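# Hang the hose on both wall hooks

## Task

Drape the hose across both hooks on the wall so that, at the end, it hangs motionless and does not touch the floor, supported by the hooks alone and not by the robot. Then open the gripper, release the hose and move the robot away. The robot must not tip over or finish leaning.

## Robot and tools

ROBOT. A wheeled base with a vertical column, a tilting head and two six-joint arms (left and right), each ending in a two-finger gripper. Folded, it measures 0.73 m long, 0.62 m wide and 1.88 m tall, and its front sits 0.40 m ahead of the column. The base drives straight or turns in place. It cannot move sideways.

FRAMES. Base frame: origin on the floor under the column, midway between the drive wheels, x forward, y left, z up. The result reports left_hand and right_hand in this frame. Each is the point where the fingers meet, and the tips reach 8 mm beyond it. The hand's z axis points along the fingers (quat_wxyz maps (0,0,1) onto it) and its y axis runs along the opening. base_odometry is measured in the frame where the base started the scene, from wheel turns only, so slipping counts as travel. Heading is positive to the left, in the range -3.142 to 3.142.

execute_actions. "actions" is a list holding one action, or an empty list, which just reports state and images. An action may contain:
- "base": exactly one relative move from where the base currently stands. {"translate_m": d} drives d metres, forward positive, range -3 to 3. {"rotate_rad": d} turns d radians in place, left (counter-clockwise seen from above) positive, range -3.2 to 3.2.
- "joints": absolute targets keyed by joint name. head_tilt_rad -0.61 to 1.308 (0 is roughly level, positive tilts down). For each arm, left_/right_ joint1_rad -2.879 to 2.879, joint2_rad 0 to 3.141, joint3_rad 0 to 3.019, joint4_rad -1.692 to 1.57, joint5_rad -1.57 to 1.57 (swings the hand sideways, positive toward the robot's right), joint6_rad -2.094 to 2.094 (rolls the hand, positive clockwise seen from behind it). left_gripper_m and right_gripper_m give the fingertip gap in metres, 0 to 0.093.
- "speeds": optional lower top speeds for this action's base move only. translate_m 0.05 to 0.8 m/s, rotate_rad 0.1 to 1 rad/s, with the maxima as defaults. It does not slow the arms. A base move needing over 8.667 s is refused.
All parts start at once and may finish at different times. No action runs past 15 s. A joint or base you leave out may still be driving toward its earlier target. An unknown key or an out-of-range value rejects the whole call and nothing moves. "cameras" picks which images come back: cam_head_left, cam_head_right, cam_left_wrist, cam_right_wrist, nav_camera, or "all". If omitted or null you get all of them; [] gives none.

ARM GEOMETRY (approximate). Set left joint1 to -1.57 (right: 1.57) and joints 5 and 6 to 0. The arm then works in a forward-facing vertical plane 0.23 m to that side of the column. Let a = j2 - 0.35, b = 1.05 + j2 - j3 and c = b - j4 (c = 1.57 means the fingers point straight down). The hand is then about 0.12 + 0.39 sin a + 0.38 cos b + 0.25 cos c m ahead and 1.46 + 0.39 cos a - 0.38 sin b - 0.25 sin c m up. Example: j2, j3, j4 = 0.93, 0.78, 0.14 puts it about 0.60 m ahead and 1.21 m up. The real hand usually ends up to about 5 cm lower and nearer the column than this, more under load. Reach is about 1 m from the shoulder, and the hand goes no lower than 0.47 m, so it cannot touch the floor. With the fingers pointing down, light loads (0.3 kg or less) can be held from 0.65 to 1.6 m up out to 0.6 m ahead.

GRIPPING. Fingers are 7 cm long. To hold something, command a gap smaller than the object. "off_target" is then expected. If the reported gap stays 0.002 m or more above the target, something is being held. Tiny joint changes (under about 0.03 rad, or 0.08 for joints 2 and 3) may not move at all. For gentle contact, step about 0.05 rad per call from your previous target.

RESULT LINES. base_status and joint_status say how each commanded motion ended. "done" means the joint is within tolerance, or for the base that the wheels turned the full amount. Other outcomes are "off_target", "time_out", and for the base only "contact_stop" (a stalled wheel). "joint command not followed" plus a "cause:" line means a safety check held back that arm because of a collision risk. Back each moved joint off by at least 0.05 rad, move the other arm away, or drive away from whatever is blocking. on_its_own lists uncommanded behaviour, where "held at" is a held target, not the actual position. motor_effort lists only left_wheel and right_wheel as a percent, with the peak in brackets. base_tilt is in degrees, with forward and right positive. If turned_by_wheels and turned_by_imu disagree by over about 4 % and at least 0.05 rad, the base slipped or hit something. wheel_motors_off = 1 means the wheels are off after an overload. The results also include joint torques, motor temperatures, MOTOR HOT (85 °C or more) and OVER-TEMPERATURE FAULT (100 °C, when the arm drops whatever it holds).

OTHER TOOLS. wait {seconds: 0 to 10} idles and then reports. zoom_image {camera, region [x0,y0,x1,y1]} enlarges part of that camera's latest image, at most 504x504 px (images are 672x504). finished_scene {scene: current number} ends the scene for good and reports success, so call it only once the hose hangs on its own and the robot has backed away.

AVOID. Arms striking or pressing on each other, which can end the run. Arms left pushing against something, which overheats them. To relax an arm, resend its reported joint positions as targets. Dropping or slamming the hose. Driving into the wall: after a contact_stop, reverse 0.05 m before turning. Leaving the robot leaning, or leaving the hose touching the floor or held up by the gripper.

Each tool is called by a JSON object that holds its "method" and its "body".

## Session

{"method": "execute_actions", "body": {"actions": []}}

Scene clock: 0.00 s.
Joint torques (N m, as the arm reports them, + toward a larger angle): no reading
Motor temperatures (°C, as the motors report them): left_arm=[22 24 24 24 22 24] | right_arm=[22 23 24 23 25 23]
base_odometry: x=+0.000 y=+0.000 heading=+0.000 (m, m, rad; odometry frame)
turned_by_wheels: +0.000 (rad since the last result)
turned_by_imu: +0.000 (rad since the last result)
base_tilt: forward=-0.7 right=-0.3 (deg)
base_status: not commanded
joint_positions: head_tilt_rad=+0.887 left_joint1_rad=-1.566 left_joint2_rad=+0.871 left_joint3_rad=+0.413 left_joint4_rad=-0.929 left_joint5_rad=-0.038 left_joint6_rad=+0.013 left_gripper_m=+0.094 right_joint1_rad=+1.546 right_joint2_rad=+0.876 right_joint3_rad=+0.365 right_joint4_rad=-0.922 right_joint5_rad=-0.003 right_joint6_rad=-0.087 right_gripper_m=+0.095
joint_status: not commanded
wheel_motors_off: 0
motor_effort: left_wheel=+2 right_wheel=+4 (%)
left_hand: x=+0.1548 y=+0.2321 z=+1.2486 quat_wxyz=(+0.419, -0.012, -0.908, -0.016) (m; base frame)
right_hand: x=+0.1289 y=-0.2300 z=+1.2556 quat_wxyz=(+0.439, +0.028, -0.898, -0.013) (m; base frame)
pictures: cam_head_left, cam_head_right, cam_left_wrist, cam_right_wrist, nav_camera
Images, in order (width x height): cam_head_left 672x504, cam_head_right 672x504, cam_left_wrist 672x504, cam_right_wrist 672x504, nav_camera 672x504.

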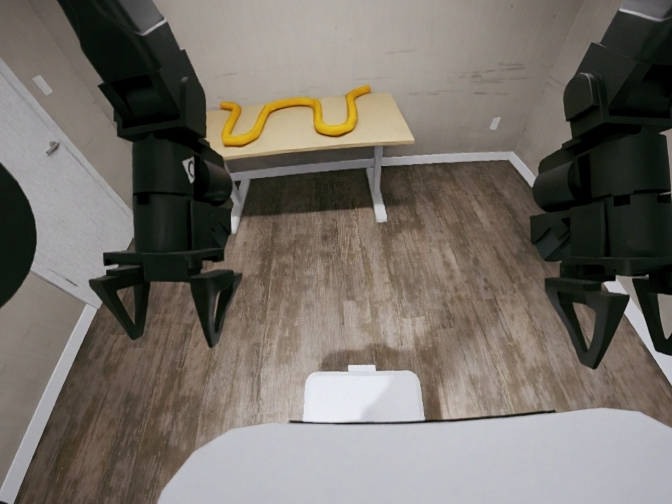

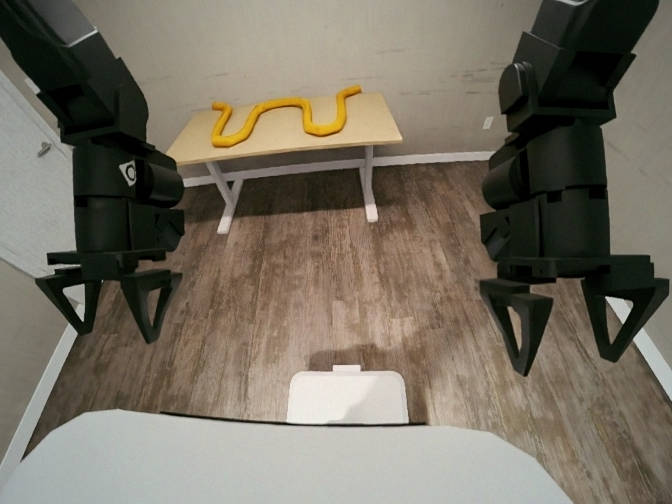

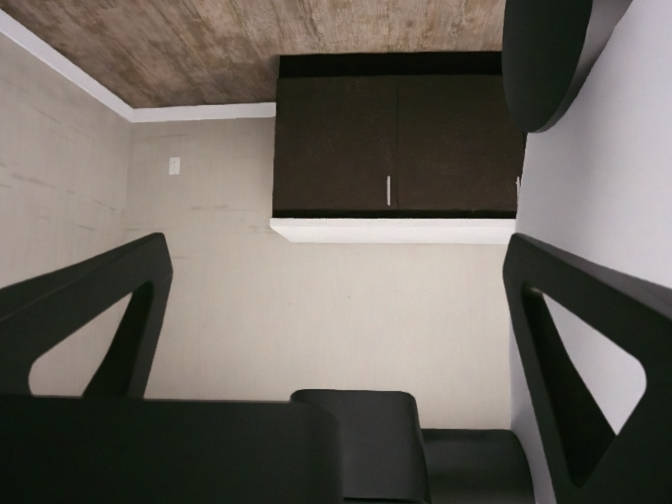

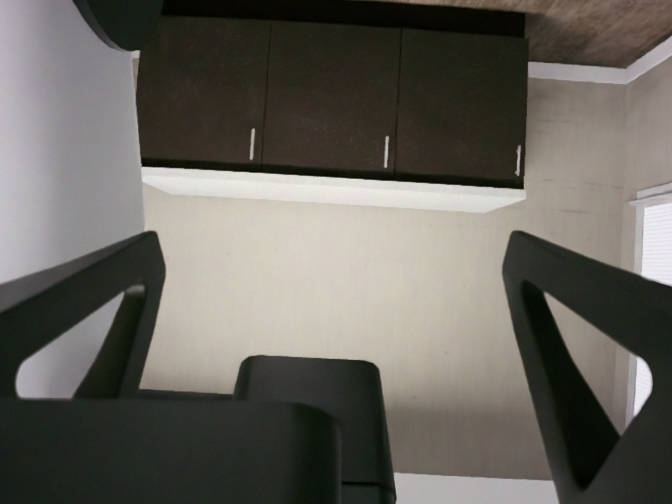

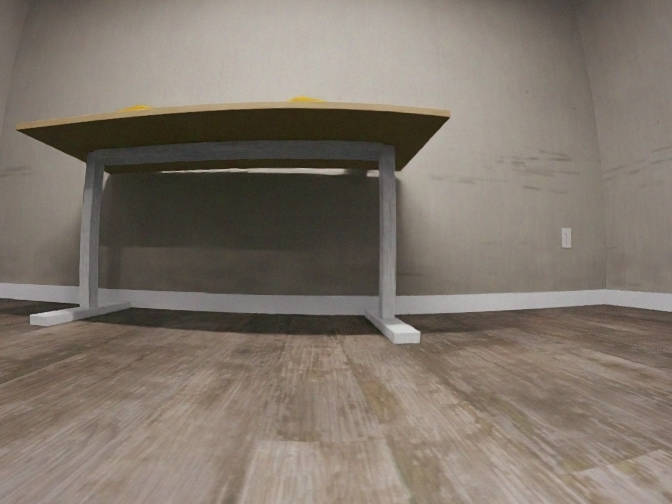

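{"method": "execute_actions", "body": {"actions": [{"joints":{"head_tilt_rad":0.2}}], "cameras": ["cam_head_left","cam_head_right"]}}

Scene clock: 3.87 s.
Joint torques (N m, as the arm reports them, + toward a larger angle): left_arm=[-0.91 -6.47  0.01 -1.97 -0.08  0.03] | right_arm=[ 0.47 -5.38 -1.42 -1.62  0.03  0.14]
Motor temperatures (°C, as the motors report them): left_arm=[22 24 24 24 22 24] | right_arm=[22 24 24 23 25 23]
base_odometry: x=+0.000 y=+0.000 heading=+0.000 (m, m, rad; odometry frame)
turned_by_wheels: +0.000 (rad since the last result)
turned_by_imu: +0.000 (rad since the last result)
base_tilt: forward=-0.6 right=-0.3 (deg)
base_status: not commanded
joint_positions: head_tilt_rad=+0.220 left_joint1_rad=-1.566 left_joint2_rad=+0.871 left_joint3_rad=+0.413 left_joint4_rad=-0.929 left_joint5_rad=-0.038 left_joint6_rad=+0.013 left_gripper_m=+0.094 right_joint1_rad=+1.546 right_joint2_rad=+0.876 right_joint3_rad=+0.365 right_joint4_rad=-0.922 right_joint5_rad=-0.003 right_joint6_rad=-0.087 right_gripper_m=+0.095
joint_status: all done
wheel_motors_off: 0
motor_effort: left_wheel=+3(4) right_wheel=+4(4) (%)
left_hand: x=+0.1548 y=+0.2321 z=+1.2486 quat_wxyz=(+0.419, -0.012, -0.908, -0.016) (m; base frame)
right_hand: x=+0.1289 y=-0.2300 z=+1.2556 quat_wxyz=(+0.439, +0.028, -0.898, -0.013) (m; base frame)
pictures: cam_head_left, cam_head_right
camera_calibration (this result's frames):
cam_head_left: T_world_to_cam=[[0.0507999, -0.997265, -0.0536816, 0.109063], [-0.284071, 0.0371022, -0.958085, 1.48742], [0.957457, 0.06392, -0.281409, 0.318054], [0, 0, 0, 1]] pos_world=[0.112471, 0.0332478, 1.52044]
cam_head_right: T_world_to_cam=[[0.0447329, -0.997999, -0.044677, 0.0268354], [-0.261857, 0.0314445, -0.964594, 1.49494], [0.964069, 0.0548481, -0.259927, 0.286402], [0, 0, 0, 1]] pos_world=[0.11415, -0.0359346, 1.51765]
Images, in order (width x height): cam_head_left 672x504, cam_head_right 672x504.

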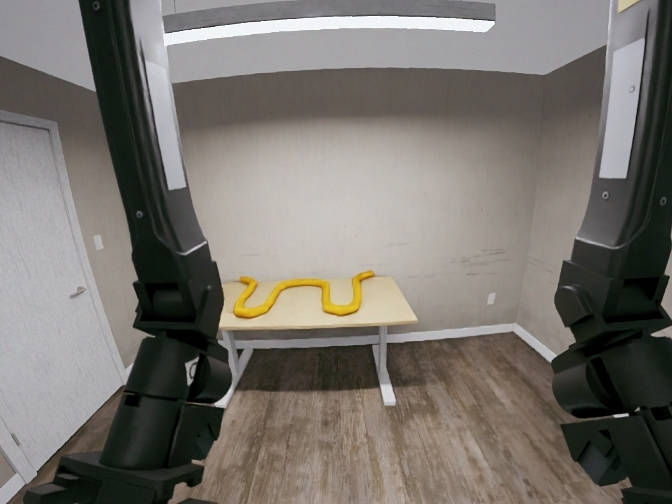

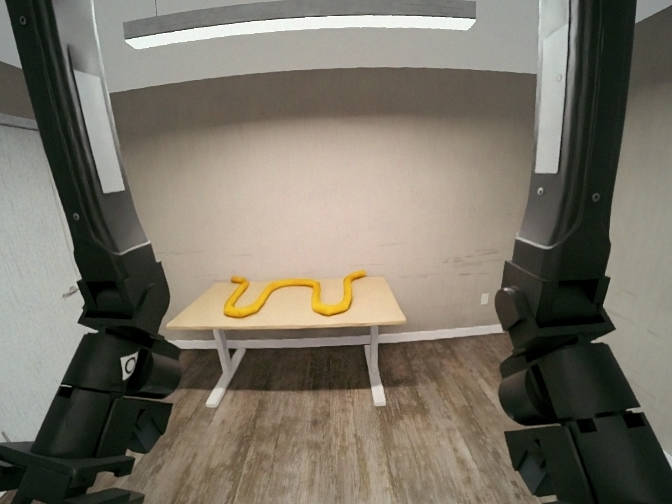

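Hooks not on the front wall. Look right.

{"method": "execute_actions", "body": {"actions": [{"base":{"rotate_rad":-1.3}}], "cameras": ["cam_head_left","cam_head_right","cam_left_wrist","cam_right_wrist"]}}

Scene clock: 10.50 s.
Joint torques (N m, as the arm reports them, + toward a larger angle): left_arm=[-0.98 -6.53 -0.05 -1.96 -0.08  0.02] | right_arm=[ 0.52 -5.35 -1.44 -1.62  0.03  0.15]
Motor temperatures (°C, as the motors report them): left_arm=[22 24 24 24 22 24] | right_arm=[22 24 24 23 25 23]
base_odometry: x=+0.000 y=+0.000 heading=-1.299 (m, m, rad; odometry frame)
turned_by_wheels: -1.299 (rad since the last result)
turned_by_imu: -1.305 (rad since the last result)
base_tilt: forward=-0.7 right=-0.2 (deg)
base_status: done
joint_positions: head_tilt_rad=+0.220 left_joint1_rad=-1.566 left_joint2_rad=+0.871 left_joint3_rad=+0.413 left_joint4_rad=-0.929 left_joint5_rad=-0.038 left_joint6_rad=+0.013 left_gripper_m=+0.094 right_joint1_rad=+1.546 right_joint2_rad=+0.876 right_joint3_rad=+0.365 right_joint4_rad=-0.922 right_joint5_rad=-0.003 right_joint6_rad=-0.087 right_gripper_m=+0.095
joint_status: not commanded
wheel_motors_off: 0
motor_effort: left_wheel=+3(35) right_wheel=-2(59) (%)
left_hand: x=+0.1548 y=+0.2321 z=+1.2486 quat_wxyz=(+0.419, -0.012, -0.908, -0.016) (m; base frame)
right_hand: x=+0.1289 y=-0.2300 z=+1.2556 quat_wxyz=(+0.439, +0.028, -0.898, -0.013) (m; base frame)
pictures: cam_head_left, cam_head_right, cam_left_wrist, cam_right_wrist
camera_calibration (this result's frames):
cam_head_left: T_world_to_cam=[[0.0508072, -0.997265, -0.0536746, 0.109052], [-0.283941, 0.0371022, -0.958124, 1.48748], [0.957495, 0.06392, -0.281279, 0.317852], [0, 0, 0, 1]] pos_world=[0.112473, 0.0332478, 1.52045]
cam_head_right: T_world_to_cam=[[0.0447389, -0.997999, -0.0446709, 0.0268257], [-0.261726, 0.0314445, -0.96463, 1.49499], [0.964105, 0.0548481, -0.259796, 0.286198], [0, 0, 0, 1]] pos_world=[0.114153, -0.0359346, 1.51766]
Images, in order (width x height): cam_head_left 672x504, cam_head_right 672x504, cam_left_wrist 672x504, cam_right_wrist 672x504.

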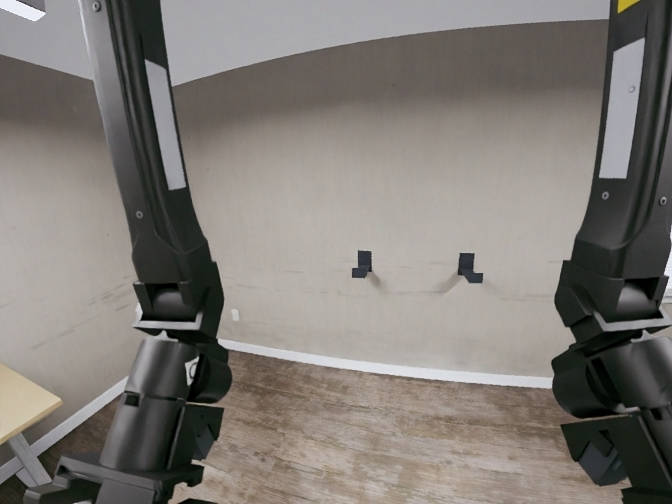

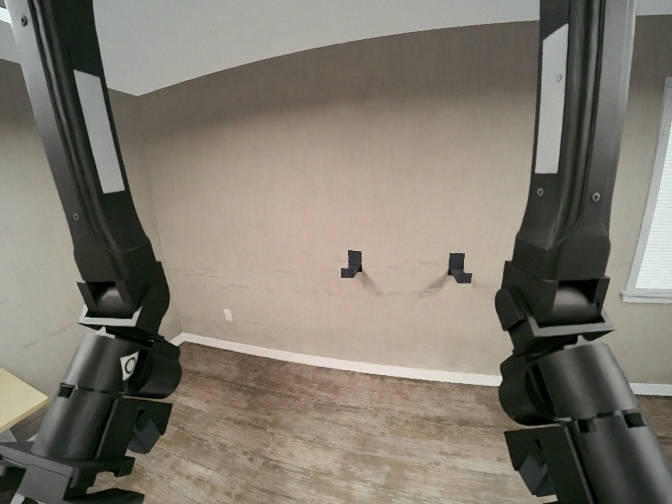

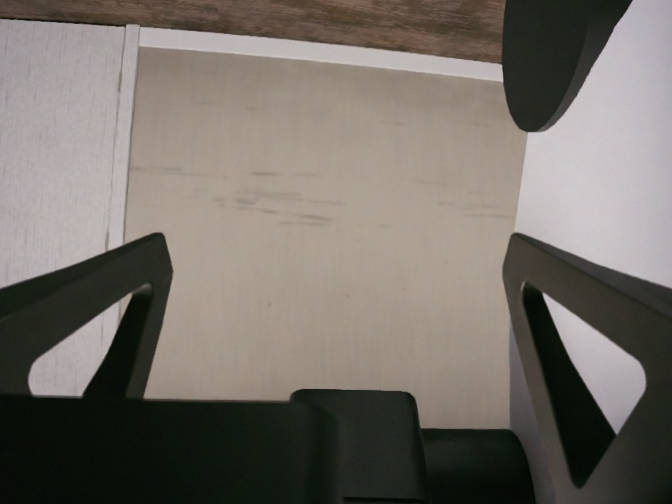

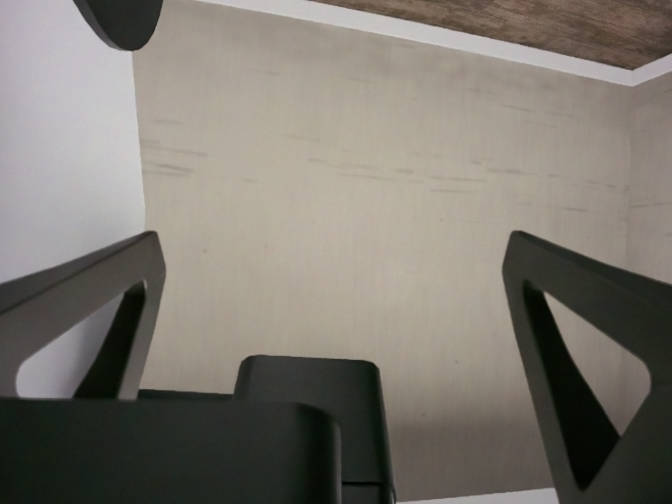

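{"method": "zoom_image", "body": {"camera": "cam_head_left", "region": [320, 230, 520, 400]}}

Region (320, 230, 520, 400) of cam_head_left's 672x504 image, scaled by 2.520, with more detail than that image has; it fills the top 428 rows of this view, and the rest is white.

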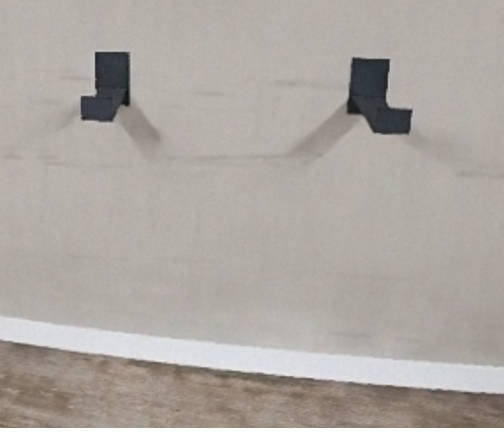

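{"method": "execute_actions", "body": {"actions": [{"base":{"rotate_rad":1.865},"joints":{"head_tilt_rad":0.75}}], "cameras": []}}

{"method": "execute_actions", "body": {"actions": [{"base":{"translate_m":0.71}}], "cameras": []}}

{"method": "execute_actions", "body": {"actions": [{"base":{"rotate_rad":-0.505}}], "cameras": ["cam_head_left","cam_head_right","nav_camera"]}}

Scene clock: 85.90 s.
Joint torques (N m, as the arm reports them, + toward a larger angle): left_arm=[-0.97 -6.5  -0.02 -2.02 -0.08  0.03] | right_arm=[ 0.46 -5.2  -1.42 -1.57  0.02  0.15]
Motor temperatures (°C, as the motors report them): left_arm=[22 24 24 24 22 24] | right_arm=[22 24 24 24 25 23]
base_odometry: x=+0.000 y=+0.000 heading=+0.565 (m, m, rad; odometry frame)
turned_by_wheels: +1.864 (rad since the last result)
turned_by_imu: +1.869 (rad since the last result)
base_tilt: forward=-0.7 right=-0.2 (deg)
base_status: done
joint_positions: head_tilt_rad=+0.752 left_joint1_rad=-1.566 left_joint2_rad=+0.871 left_joint3_rad=+0.413 left_joint4_rad=-0.929 left_joint5_rad=-0.038 left_joint6_rad=+0.013 left_gripper_m=+0.094 right_joint1_rad=+1.546 right_joint2_rad=+0.876 right_joint3_rad=+0.365 right_joint4_rad=-0.922 right_joint5_rad=-0.003 right_joint6_rad=-0.087 right_gripper_m=+0.095
joint_status: all done
wheel_motors_off: 0
motor_effort: left_wheel=-3(49) right_wheel=+2(54) (%)
left_hand: x=+0.1548 y=+0.2321 z=+1.2486 quat_wxyz=(+0.419, -0.012, -0.908, -0.016) (m; base frame)
right_hand: x=+0.1289 y=-0.2300 z=+1.2556 quat_wxyz=(+0.439, +0.028, -0.898, -0.013) (m; base frame)
pictures: none
No camera images: the call's "cameras" was empty. Leave "cameras" out to get every camera's image.

Scene clock: 88.73 s.
Joint torques (N m, as the arm reports them, + toward a larger angle): left_arm=[-0.94 -6.58 -0.24 -1.89 -0.08  0.03] | right_arm=[ 0.48 -5.35 -1.56 -1.58  0.03  0.14]
Motor temperatures (°C, as the motors report them): left_arm=[22 24 24 24 22 24] | right_arm=[22 24 24 24 25 23]
base_odometry: x=+0.600 y=+0.380 heading=+0.565 (m, m, rad; odometry frame)
turned_by_wheels: +0.001 (rad since the last result)
turned_by_imu: +0.001 (rad since the last result)
base_tilt: forward=-0.7 right=-0.3 (deg)
base_status: done
joint_positions: head_tilt_rad=+0.753 left_joint1_rad=-1.566 left_joint2_rad=+0.870 left_joint3_rad=+0.415 left_joint4_rad=-0.929 left_joint5_rad=-0.038 left_joint6_rad=+0.013 left_gripper_m=+0.094 right_joint1_rad=+1.546 right_joint2_rad=+0.875 right_joint3_rad=+0.366 right_joint4_rad=-0.922 right_joint5_rad=-0.003 right_joint6_rad=-0.087 right_gripper_m=+0.095
joint_status: not commanded
wheel_motors_off: 0
motor_effort: left_wheel=+1(77) right_wheel=-1(62) (%)
left_hand: x=+0.1562 y=+0.2321 z=+1.2483 quat_wxyz=(+0.417, -0.012, -0.909, -0.016) (m; base frame)
right_hand: x=+0.1300 y=-0.2300 z=+1.2552 quat_wxyz=(+0.438, +0.028, -0.898, -0.013) (m; base frame)
pictures: none
No camera images: the call's "cameras" was empty. Leave "cameras" out to get every camera's image.

Scene clock: 90.47 s.
Joint torques (N m, as the arm reports them, + toward a larger angle): left_arm=[-0.89 -6.55 -0.19 -2.   -0.08  0.03] | right_arm=[ 0.5  -5.3  -1.5  -1.6   0.03  0.15]
Motor temperatures (°C, as the motors report them): left_arm=[22 24 24 24 22 24] | right_arm=[22 24 24 24 25 23]
base_odometry: x=+0.599 y=+0.380 heading=+0.061 (m, m, rad; odometry frame)
turned_by_wheels: -0.504 (rad since the last result)
turned_by_imu: -0.501 (rad since the last result)
base_tilt: forward=-0.7 right=-0.3 (deg)
base_status: done
joint_positions: head_tilt_rad=+0.753 left_joint1_rad=-1.566 left_joint2_rad=+0.870 left_joint3_rad=+0.415 left_joint4_rad=-0.929 left_joint5_rad=-0.038 left_joint6_rad=+0.013 left_gripper_m=+0.095 right_joint1_rad=+1.546 right_joint2_rad=+0.875 right_joint3_rad=+0.366 right_joint4_rad=-0.922 right_joint5_rad=-0.003 right_joint6_rad=-0.087 right_gripper_m=+0.095
joint_status: not commanded
wheel_motors_off: 0
motor_effort: left_wheel=+2(55) right_wheel=-2(67) (%)
left_hand: x=+0.1562 y=+0.2321 z=+1.2483 quat_wxyz=(+0.417, -0.012, -0.909, -0.016) (m; base frame)
right_hand: x=+0.1300 y=-0.2300 z=+1.2552 quat_wxyz=(+0.438, +0.028, -0.898, -0.013) (m; base frame)
pictures: cam_head_left, cam_head_right, nav_camera
camera_calibration (this result's frames):
cam_head_left: T_world_to_cam=[[0.0164547, -0.997265, -0.0720526, 0.139071], [-0.731695, 0.0371022, -0.680621, 1.08251], [0.681433, 0.06392, -0.729084, 1.02127], [0, 0, 0, 1]] pos_world=[0.0938502, 0.0332478, 1.49139]
cam_head_right: T_world_to_cam=[[0.0158079, -0.997999, -0.0612142, 0.0537488], [-0.715876, 0.0314445, -0.697519, 1.10635], [0.698049, 0.0548481, -0.713946, 0.998893], [0, 0, 0, 1]] pos_world=[0.0938814, -0.0359346, 1.48815]
Images, in order (width x height): cam_head_left 672x504, cam_head_right 672x504, nav_camera 672x504.

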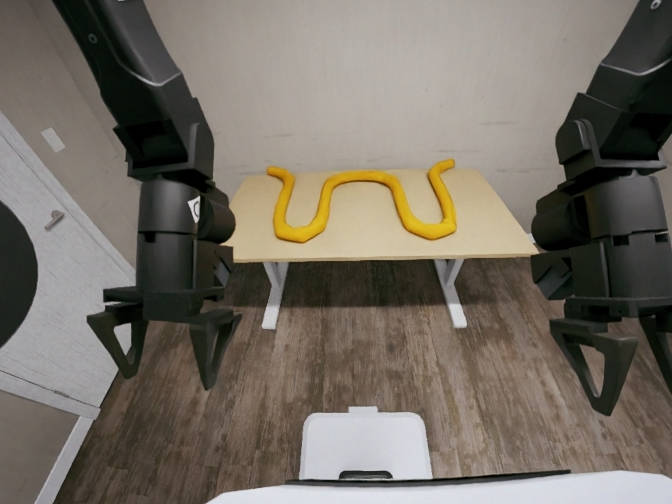

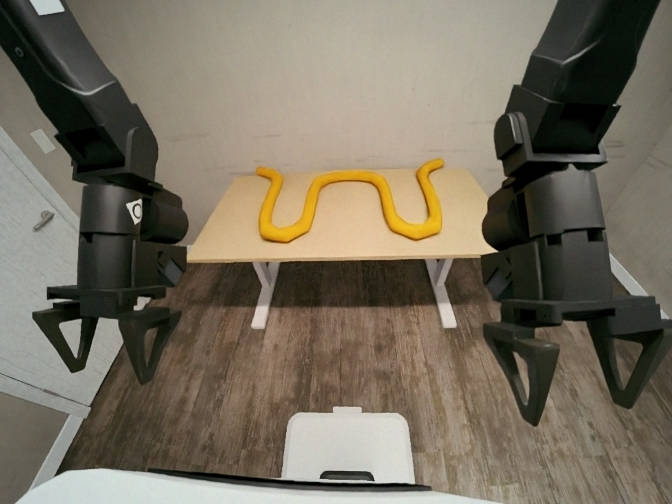

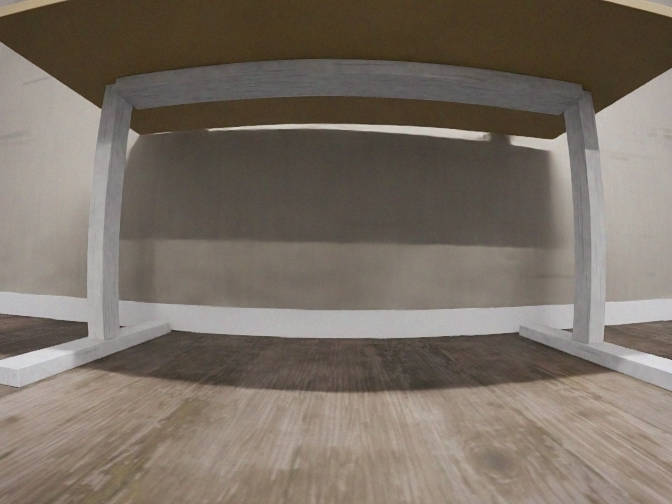

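{"method": "zoom_image", "body": {"camera": "cam_head_left", "region": [240, 140, 500, 280]}}

Region (240, 140, 500, 280) of cam_head_left's 672x504 image, scaled by 1.938, with more detail than that image has; it fills the top 271 rows of this view, and the rest is white.

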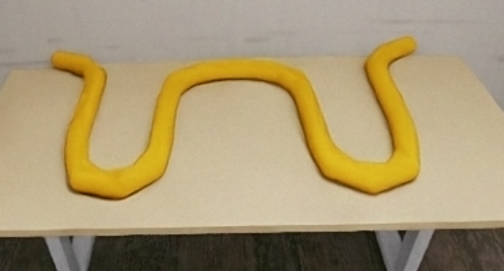

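{"method": "execute_actions", "body": {"actions": [{"base":{"translate_m":0.33},"joints":{"head_tilt_rad":1.0,"left_joint1_rad":-1.455,"left_joint2_rad":1.80,"left_joint3_rad":1.46,"left_joint4_rad":-0.18,"left_joint5_rad":0,"left_joint6_rad":-1.23,"right_joint1_rad":1.40,"right_joint2_rad":1.80,"right_joint3_rad":1.44,"right_joint4_rad":-0.16,"right_joint5_rad":0,"right_joint6_rad":1.2}}]}}

Scene clock: 192.90 s.
Joint torques (N m, as the arm reports them, + toward a larger angle): left_arm=[  0.57 -17.08   2.13  -0.27  -0.18  -0.11] | right_arm=[ -2.59 -14.97   0.98   0.58   0.3    0.29]
Motor temperatures (°C, as the motors report them): left_arm=[22 25 24 24 22 24] | right_arm=[22 25 25 24 25 23]
base_odometry: x=+0.929 y=+0.400 heading=+0.059 (m, m, rad; odometry frame)
turned_by_wheels: -0.002 (rad since the last result)
turned_by_imu: -0.002 (rad since the last result)
base_tilt: forward=-0.7 right=-0.2 (deg)
base_status: done
joint_positions: head_tilt_rad=+1.001 left_joint1_rad=-1.452 left_joint2_rad=+1.797 left_joint3_rad=+1.460 left_joint4_rad=-0.182 left_joint5_rad=-0.001 left_joint6_rad=-1.213 left_gripper_m=+0.095 right_joint1_rad=+1.399 right_joint2_rad=+1.796 right_joint3_rad=+1.444 right_joint4_rad=-0.165 right_joint5_rad=-0.002 right_joint6_rad=+1.187 right_gripper_m=+0.095
joint_status: all done
wheel_motors_off: 0
motor_effort: left_wheel=-2(69) right_wheel=+1(74) (%)
left_hand: x=+0.5751 y=+0.3135 z=+0.8855 quat_wxyz=(-0.032, +0.593, -0.803, -0.042) (m; base frame)
right_hand: x=+0.5668 y=-0.3522 z=+0.8897 quat_wxyz=(-0.044, -0.592, -0.802, +0.059) (m; base frame)
pictures: cam_head_left, cam_head_right, cam_left_wrist, cam_right_wrist, nav_camera
camera_calibration (this result's frames):
cam_head_left: T_world_to_cam=[[-0.00170241, -0.997265, -0.073888, 0.142806], [-0.876165, 0.0371022, -0.48058, 0.781672], [0.482008, 0.06392, -0.873832, 1.25416], [0, 0, 0, 1]] pos_world=[0.0806034, 0.0332478, 1.48213]
cam_head_right: T_world_to_cam=[[0.000326341, -0.997999, -0.0632215, 0.0576142], [-0.864969, 0.0314445, -0.50084, 0.810916], [0.501826, 0.0548481, -0.863228, 1.2386], [0, 0, 0, 1]] pos_world=[0.0798373, -0.0359346, 1.47897]
cam_left_wrist: T_world_to_cam=[[0.959537, -0.278839, -0.0392106, -0.428069], [-0.221069, -0.832238, 0.508438, -0.0607342], [-0.174405, -0.479197, -0.860205, 1.13481], [0, 0, 0, 1]] pos_world=[0.595238, 0.373889, 0.990263]
cam_right_wrist: T_world_to_cam=[[-0.957255, -0.286358, 0.0407548, 0.403177], [-0.234737, 0.85144, 0.468987, 0.0247176], [-0.168999, 0.439374, -0.882264, 1.16065], [0, 0, 0, 1]] pos_world=[0.587894, -0.415552, 0.995976]
Images, in order (width x height): cam_head_left 672x504, cam_head_right 672x504, cam_left_wrist 672x504, cam_right_wrist 672x504, nav_camera 672x504.

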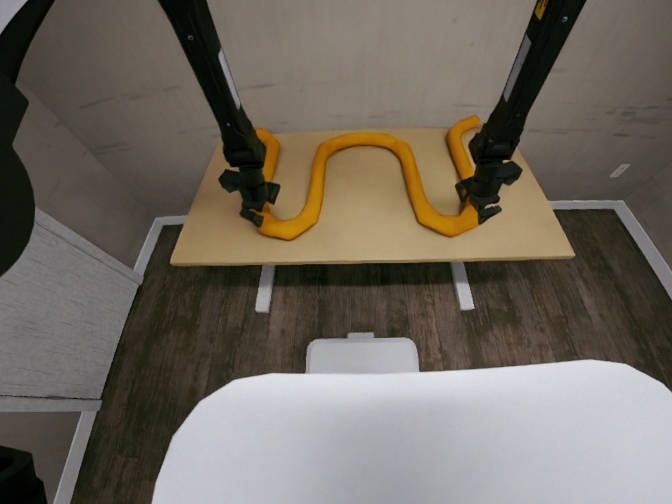

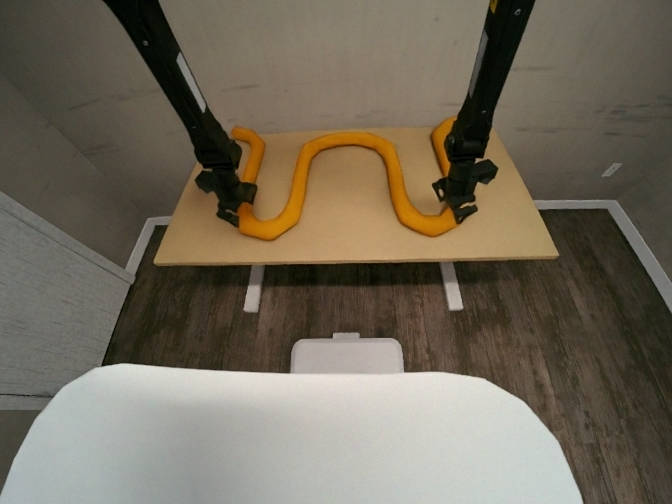

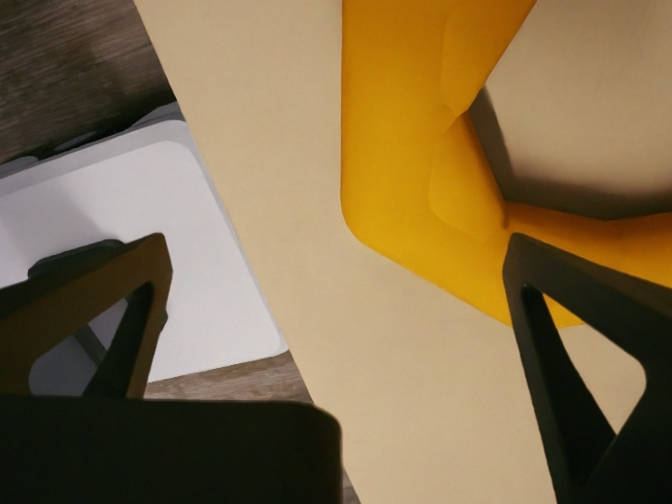

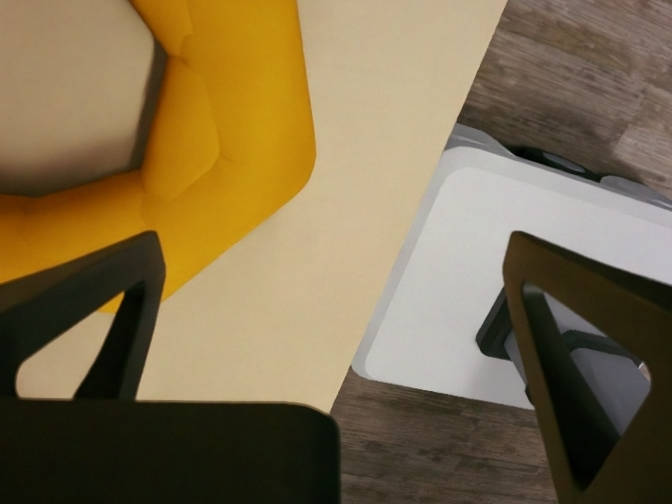

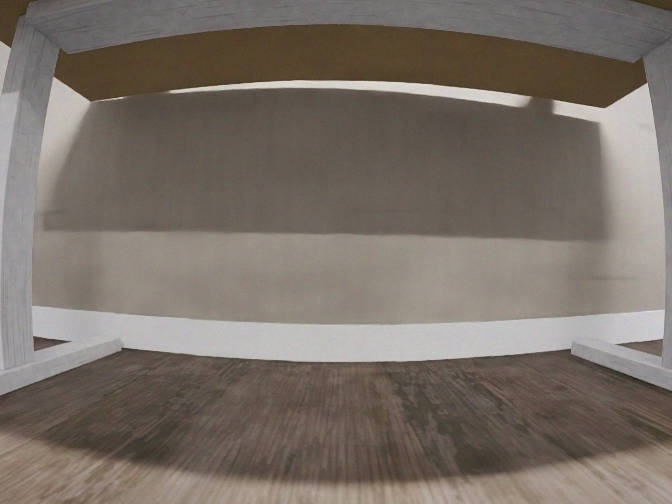

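{"method": "zoom_image", "body": {"camera": "cam_head_left", "region": [200, 110, 540, 280]}}

{"method": "zoom_image", "body": {"camera": "cam_head_right", "region": [180, 110, 520, 280]}}

Region (200, 110, 540, 280) of cam_head_left's 672x504 image, scaled by 1.482, with more detail than that image has.

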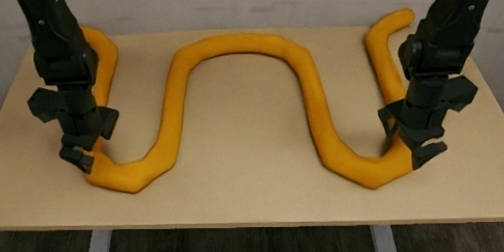

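Region (180, 110, 520, 280) of cam_head_right's 672x504 image, scaled by 1.482, with more detail than that image has.

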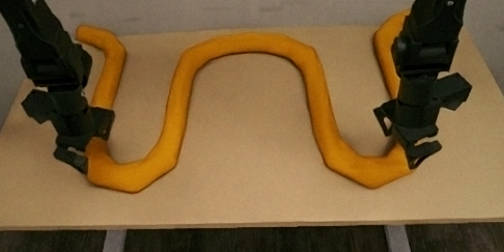

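{"method": "execute_actions", "body": {"actions": [{"base":{"translate_m":0.04}}], "cameras": []}}

{"method": "execute_actions", "body": {"actions": [{"joints":{"left_joint2_rad":2.018,"left_joint3_rad":1.655,"left_joint4_rad":-0.158,"right_joint2_rad":2.03,"right_joint3_rad":1.692,"right_joint4_rad":-0.183}}], "cameras": ["cam_head_left","cam_left_wrist","cam_right_wrist"]}}

Scene clock: 235.57 s.
Joint torques (N m, as the arm reports them, + toward a larger angle): left_arm=[  0.59 -16.79   2.01  -0.29  -0.18  -0.11] | right_arm=[ -2.68 -15.38   1.09   0.58   0.31   0.29]
Motor temperatures (°C, as the motors report them): left_arm=[22 28 25 24 22 24] | right_arm=[22 28 25 23 25 23]
base_odometry: x=+0.969 y=+0.403 heading=+0.058 (m, m, rad; odometry frame)
turned_by_wheels: -0.001 (rad since the last result)
turned_by_imu: -0.001 (rad since the last result)
base_tilt: forward=-0.7 right=-0.2 (deg)
base_status: done
joint_positions: head_tilt_rad=+1.001 left_joint1_rad=-1.452 left_joint2_rad=+1.798 left_joint3_rad=+1.461 left_joint4_rad=-0.182 left_joint5_rad=-0.001 left_joint6_rad=-1.213 left_gripper_m=+0.095 right_joint1_rad=+1.399 right_joint2_rad=+1.797 right_joint3_rad=+1.443 right_joint4_rad=-0.165 right_joint5_rad=-0.002 right_joint6_rad=+1.187 right_gripper_m=+0.095
joint_status: not commanded
wheel_motors_off: 0
motor_effort: left_wheel=-1(40) right_wheel=+0(34) (%)
left_hand: x=+0.5756 y=+0.3135 z=+0.8854 quat_wxyz=(-0.032, +0.593, -0.803, -0.041) (m; base frame)
right_hand: x=+0.5657 y=-0.3521 z=+0.8893 quat_wxyz=(-0.043, -0.593, -0.802, +0.060) (m; base frame)
pictures: none
No camera images: the call's "cameras" was empty. Leave "cameras" out to get every camera's image.

Scene clock: 236.77 s.
Joint torques (N m, as the arm reports them, + toward a larger angle): left_arm=[  0.89 -17.33   2.18  -0.37  -0.18  -0.1 ] | right_arm=[ -2.99 -16.08   2.07   0.01   0.31   0.29]
Motor temperatures (°C, as the motors report them): left_arm=[22 28 25 24 22 24] | right_arm=[22 28 25 23 25 23]
base_odometry: x=+0.969 y=+0.403 heading=+0.058 (m, m, rad; odometry frame)
turned_by_wheels: +0.000 (rad since the last result)
turned_by_imu: +0.000 (rad since the last result)
base_tilt: forward=-0.7 right=-0.2 (deg)
base_status: not commanded
joint_positions: head_tilt_rad=+1.001 left_joint1_rad=-1.452 left_joint2_rad=+2.031 left_joint3_rad=+1.649 left_joint4_rad=-0.160 left_joint5_rad=-0.001 left_joint6_rad=-1.214 left_gripper_m=+0.095 right_joint1_rad=+1.399 right_joint2_rad=+2.041 right_joint3_rad=+1.678 right_joint4_rad=-0.176 right_joint5_rad=-0.002 right_joint6_rad=+1.188 right_gripper_m=+0.095
joint_status: all done
wheel_motors_off: 0
motor_effort: left_wheel=-4(3) right_wheel=+2(2) (%)
left_hand: x=+0.5528 y=+0.3217 z=+0.7935 quat_wxyz=(-0.022, +0.594, -0.803, -0.048) (m; base frame)
right_hand: x=+0.5566 y=-0.3653 z=+0.7960 quat_wxyz=(-0.034, -0.593, -0.802, +0.065) (m; base frame)
pictures: cam_head_left, cam_left_wrist, cam_right_wrist
camera_calibration (this result's frames):
cam_head_left: T_world_to_cam=[[-0.00173476, -0.997265, -0.0738873, 0.142806], [-0.876376, 0.0371022, -0.480197, 0.781092], [0.481625, 0.06392, -0.874043, 1.2545], [0, 0, 0, 1]] pos_world=[0.0805781, 0.0332478, 1.48212]
cam_left_wrist: T_world_to_cam=[[0.959187, -0.276357, -0.0598862, -0.392235], [-0.207646, -0.832137, 0.514229, -0.0241372], [-0.191944, -0.480807, -0.85556, 1.06229], [0, 0, 0, 1]] pos_world=[0.575115, 0.382273, 0.897773]
cam_right_wrist: T_world_to_cam=[[-0.957296, -0.282604, 0.0609854, 0.378734], [-0.221069, 0.851469, 0.47553, 0.064633], [-0.186314, 0.441741, -0.877583, 1.08885], [0, 0, 0, 1]] pos_world=[0.579716, -0.428989, 0.901721]
Images, in order (width x height): cam_head_left 672x504, cam_left_wrist 672x504, cam_right_wrist 672x504.

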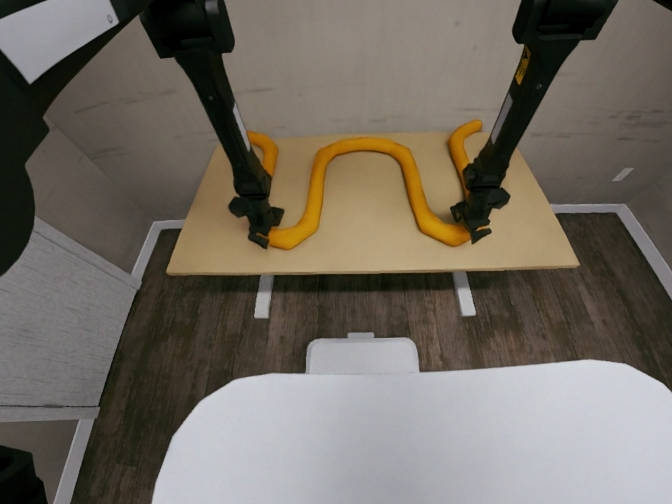

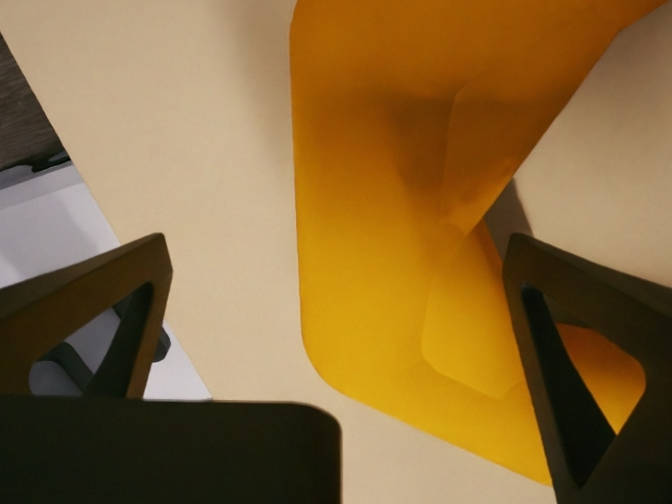

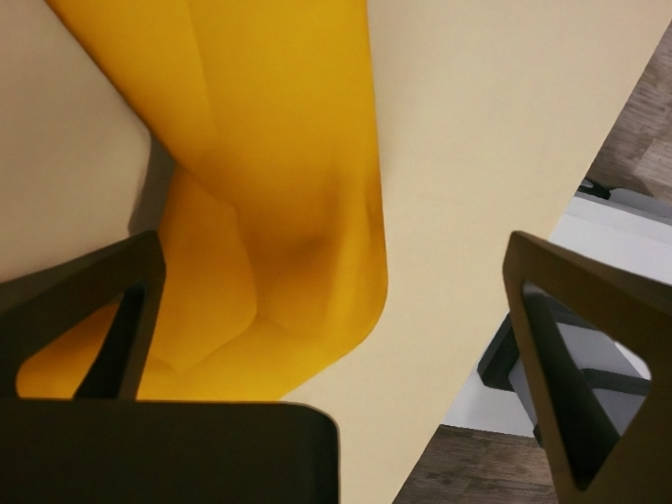

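{"method": "execute_actions", "body": {"actions": [{"base":{"translate_m":0.022},"joints":{"left_joint1_rad":-1.43}}], "cameras": ["cam_left_wrist","cam_right_wrist"]}}

Scene clock: 245.70 s.
Joint torques (N m, as the arm reports them, + toward a larger angle): left_arm=[  2.   -17.5    1.99  -0.33  -0.19  -0.1 ] | right_arm=[ -2.88 -15.84   1.75   0.     0.31   0.28]
Motor temperatures (°C, as the motors report them): left_arm=[22 29 25 24 22 24] | right_arm=[22 29 25 23 25 23]
base_odometry: x=+0.991 y=+0.404 heading=+0.058 (m, m, rad; odometry frame)
turned_by_wheels: -0.001 (rad since the last result)
turned_by_imu: -0.001 (rad since the last result)
base_tilt: forward=-0.7 right=-0.2 (deg)
base_status: done
joint_positions: head_tilt_rad=+1.001 left_joint1_rad=-1.435 left_joint2_rad=+2.024 left_joint3_rad=+1.654 left_joint4_rad=-0.160 left_joint5_rad=-0.001 left_joint6_rad=-1.214 left_gripper_m=+0.095 right_joint1_rad=+1.399 right_joint2_rad=+2.034 right_joint3_rad=+1.686 right_joint4_rad=-0.176 right_joint5_rad=-0.002 right_joint6_rad=+1.188 right_gripper_m=+0.095
joint_status: all done
wheel_motors_off: 0
motor_effort: left_wheel=-1(43) right_wheel=+1(37) (%)
left_hand: x=+0.5596 y=+0.3354 z=+0.7983 quat_wxyz=(-0.031, +0.597, -0.800, -0.050) (m; base frame)
right_hand: x=+0.5664 y=-0.3656 z=+0.7996 quat_wxyz=(-0.041, -0.593, -0.802, +0.061) (m; base frame)
pictures: cam_left_wrist, cam_right_wrist
camera_calibration (this result's frames):
cam_left_wrist: T_world_to_cam=[[0.961885, -0.26832, -0.0527433, -0.404581], [-0.207359, -0.841435, 0.498988, 0.00136712], [-0.178269, -0.469033, -0.865002, 1.0702], [0, 0, 0, 1]] pos_world=[0.580227, 0.394554, 0.903708]
cam_right_wrist: T_world_to_cam=[[-0.957469, -0.284691, 0.0469592, 0.398363], [-0.230103, 0.851577, 0.47103, 0.0741145], [-0.174087, 0.440191, -0.880866, 1.08909], [0, 0, 0, 1]] pos_world=[0.588071, -0.429112, 0.905725]
Images, in order (width x height): cam_left_wrist 672x504, cam_right_wrist 672x504.

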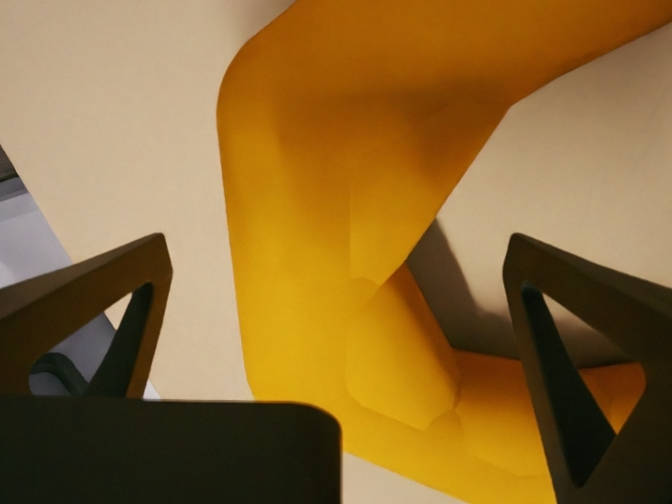

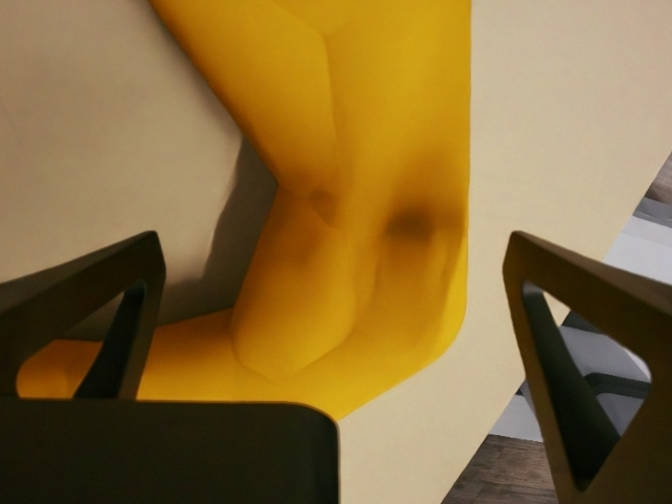

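{"method": "execute_actions", "body": {"actions": [{"joints":{"left_joint1_rad":-1.475,"left_joint2_rad":2.112,"left_joint3_rad":1.755,"left_joint4_rad":-0.164,"right_joint2_rad":2.118,"right_joint3_rad":1.768,"right_joint4_rad":-0.172}}], "cameras": ["cam_head_left","cam_left_wrist","cam_right_wrist"]}}

Scene clock: 262.43 s.
Joint torques (N m, as the arm reports them, + toward a larger angle): left_arm=[  0.31 -16.76   2.93  -0.09  -0.1   -0.1 ] | right_arm=[ -3.16 -15.15   2.06   0.59   0.13   0.28]
Motor temperatures (°C, as the motors report them): left_arm=[22 29 25 24 22 24] | right_arm=[22 29 25 23 25 23]
base_odometry: x=+0.991 y=+0.404 heading=+0.058 (m, m, rad; odometry frame)
turned_by_wheels: +0.000 (rad since the last result)
turned_by_imu: +0.000 (rad since the last result)
base_tilt: forward=-0.7 right=-0.2 (deg)
base_status: not commanded
joint_positions: head_tilt_rad=+1.001 left_joint1_rad=-1.468 left_joint2_rad=+2.106 left_joint3_rad=+1.740 left_joint4_rad=-0.173 left_joint5_rad=-0.003 left_joint6_rad=-1.214 left_gripper_m=+0.095 right_joint1_rad=+1.399 right_joint2_rad=+2.117 right_joint3_rad=+1.756 right_joint4_rad=-0.178 right_joint5_rad=+0.002 right_joint6_rad=+1.188 right_gripper_m=+0.095
joint_status: all done
wheel_motors_off: 0
motor_effort: left_wheel=-1(2) right_wheel=+1(2) (%)
left_hand: x=+0.5557 y=+0.3116 z=+0.7646 quat_wxyz=(-0.020, +0.591, -0.805, -0.042) (m; base frame)
right_hand: x=+0.5523 y=-0.3705 z=+0.7678 quat_wxyz=(-0.035, -0.593, -0.801, +0.067) (m; base frame)
pictures: cam_head_left, cam_left_wrist, cam_right_wrist
camera_calibration (this result's frames):
cam_head_left: T_world_to_cam=[[-0.00174244, -0.997265, -0.0738871, 0.142806], [-0.876426, 0.0371022, -0.480106, 0.780954], [0.481534, 0.06392, -0.874093, 1.25458], [0, 0, 0, 1]] pos_world=[0.080572, 0.0332478, 1.48212]
cam_left_wrist: T_world_to_cam=[[0.957005, -0.284977, -0.0541291, -0.399953], [-0.215836, -0.824246, 0.523482, -0.022038], [-0.193796, -0.489292, -0.850316, 1.03288], [0, 0, 0, 1]] pos_world=[0.578169, 0.373238, 0.868161]
cam_right_wrist: T_world_to_cam=[[-0.957373, -0.281998, 0.0625652, 0.373946], [-0.220616, 0.853658, 0.471801, 0.0849364], [-0.186456, 0.437886, -0.879483, 1.06568], [0, 0, 0, 1]] pos_world=[0.575447, -0.433702, 0.873779]
Images, in order (width x height): cam_head_left 672x504, cam_left_wrist 672x504, cam_right_wrist 672x504.

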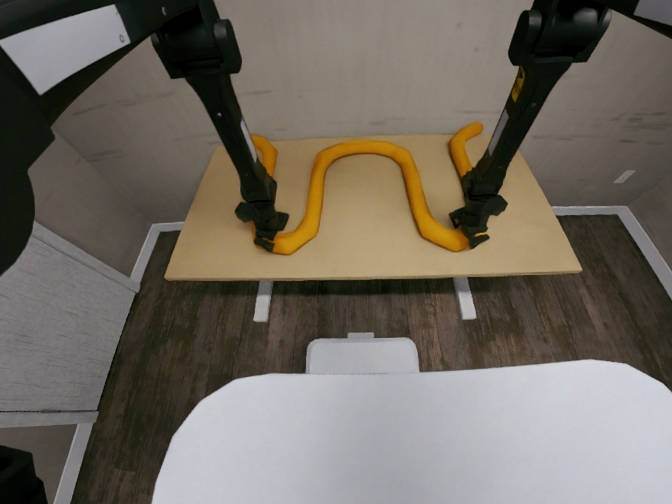

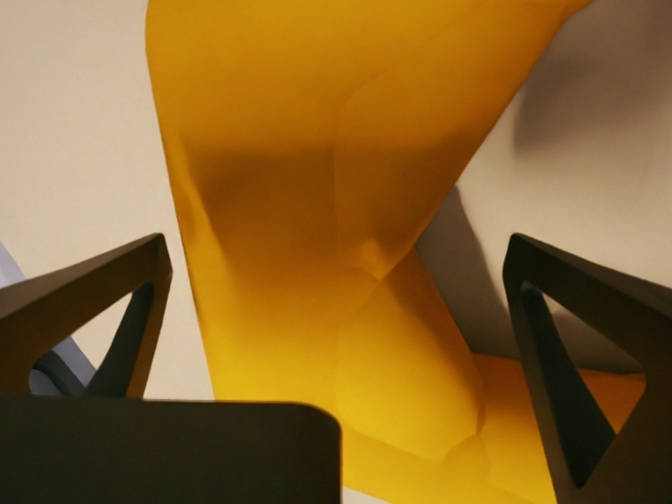

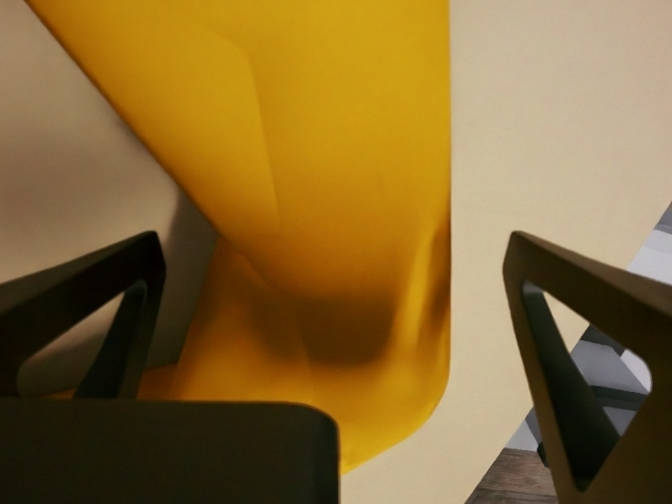

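{"method": "execute_actions", "body": {"actions": [{"joints":{"left_joint2_rad":2.165,"left_joint3_rad":1.81,"right_joint2_rad":2.17,"right_joint3_rad":1.83}}], "cameras": ["cam_left_wrist","cam_right_wrist"]}}

Scene clock: 269.07 s.
Joint torques (N m, as the arm reports them, + toward a larger angle): left_arm=[  0.49 -16.51   2.73  -0.17  -0.1   -0.11] | right_arm=[ -3.12 -14.59   1.97   0.66   0.13   0.28]
Motor temperatures (°C, as the motors report them): left_arm=[22 29 25 24 22 24] | right_arm=[22 29 25 23 25 23]
base_odometry: x=+0.991 y=+0.404 heading=+0.058 (m, m, rad; odometry frame)
turned_by_wheels: +0.000 (rad since the last result)
turned_by_imu: +0.000 (rad since the last result)
base_tilt: forward=-0.7 right=-0.2 (deg)
base_status: not commanded
joint_positions: head_tilt_rad=+1.001 left_joint1_rad=-1.469 left_joint2_rad=+2.161 left_joint3_rad=+1.798 left_joint4_rad=-0.172 left_joint5_rad=-0.003 left_joint6_rad=-1.214 left_gripper_m=+0.095 right_joint1_rad=+1.399 right_joint2_rad=+2.161 right_joint3_rad=+1.822 right_joint4_rad=-0.178 right_joint5_rad=+0.002 right_joint6_rad=+1.188 right_gripper_m=+0.095
joint_status: all done
wheel_motors_off: 0
motor_effort: left_wheel=+0(1) right_wheel=+1(1) (%)
left_hand: x=+0.5531 y=+0.3126 z=+0.7443 quat_wxyz=(-0.021, +0.591, -0.806, -0.041) (m; base frame)
right_hand: x=+0.5625 y=-0.3736 z=+0.7532 quat_wxyz=(-0.045, -0.593, -0.802, +0.061) (m; base frame)
pictures: cam_left_wrist, cam_right_wrist
camera_calibration (this result's frames):
cam_left_wrist: T_world_to_cam=[[0.956988, -0.285659, -0.0507224, -0.400653], [-0.218188, -0.823843, 0.52314, -0.00967632], [-0.191227, -0.489572, -0.850736, 1.01461], [0, 0, 0, 1]] pos_world=[0.575329, 0.374302, 0.847902]
cam_right_wrist: T_world_to_cam=[[-0.957585, -0.285093, 0.041879, 0.398283], [-0.233854, 0.853803, 0.465116, 0.109259], [-0.168358, 0.435595, -0.884258, 1.04862], [0, 0, 0, 1]] pos_world=[0.583483, -0.436511, 0.859754]
Images, in order (width x height): cam_left_wrist 672x504, cam_right_wrist 672x504.

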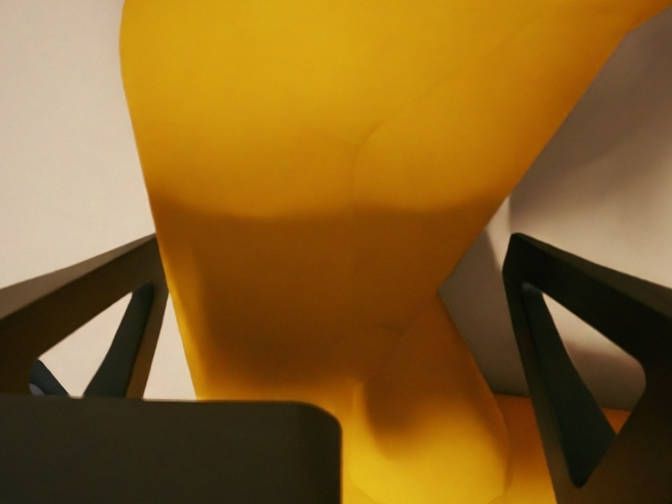

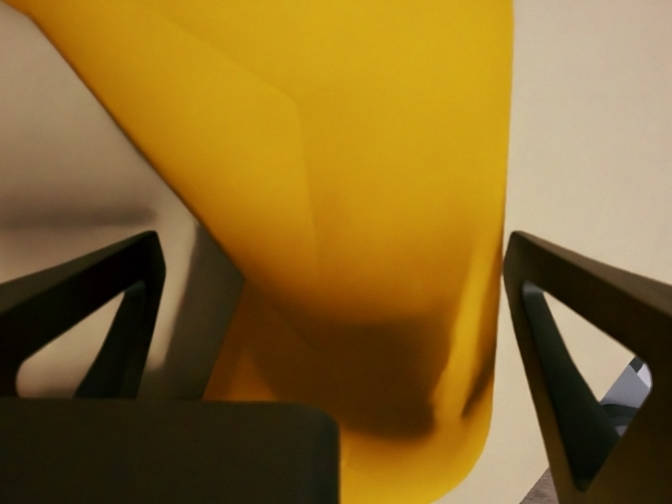

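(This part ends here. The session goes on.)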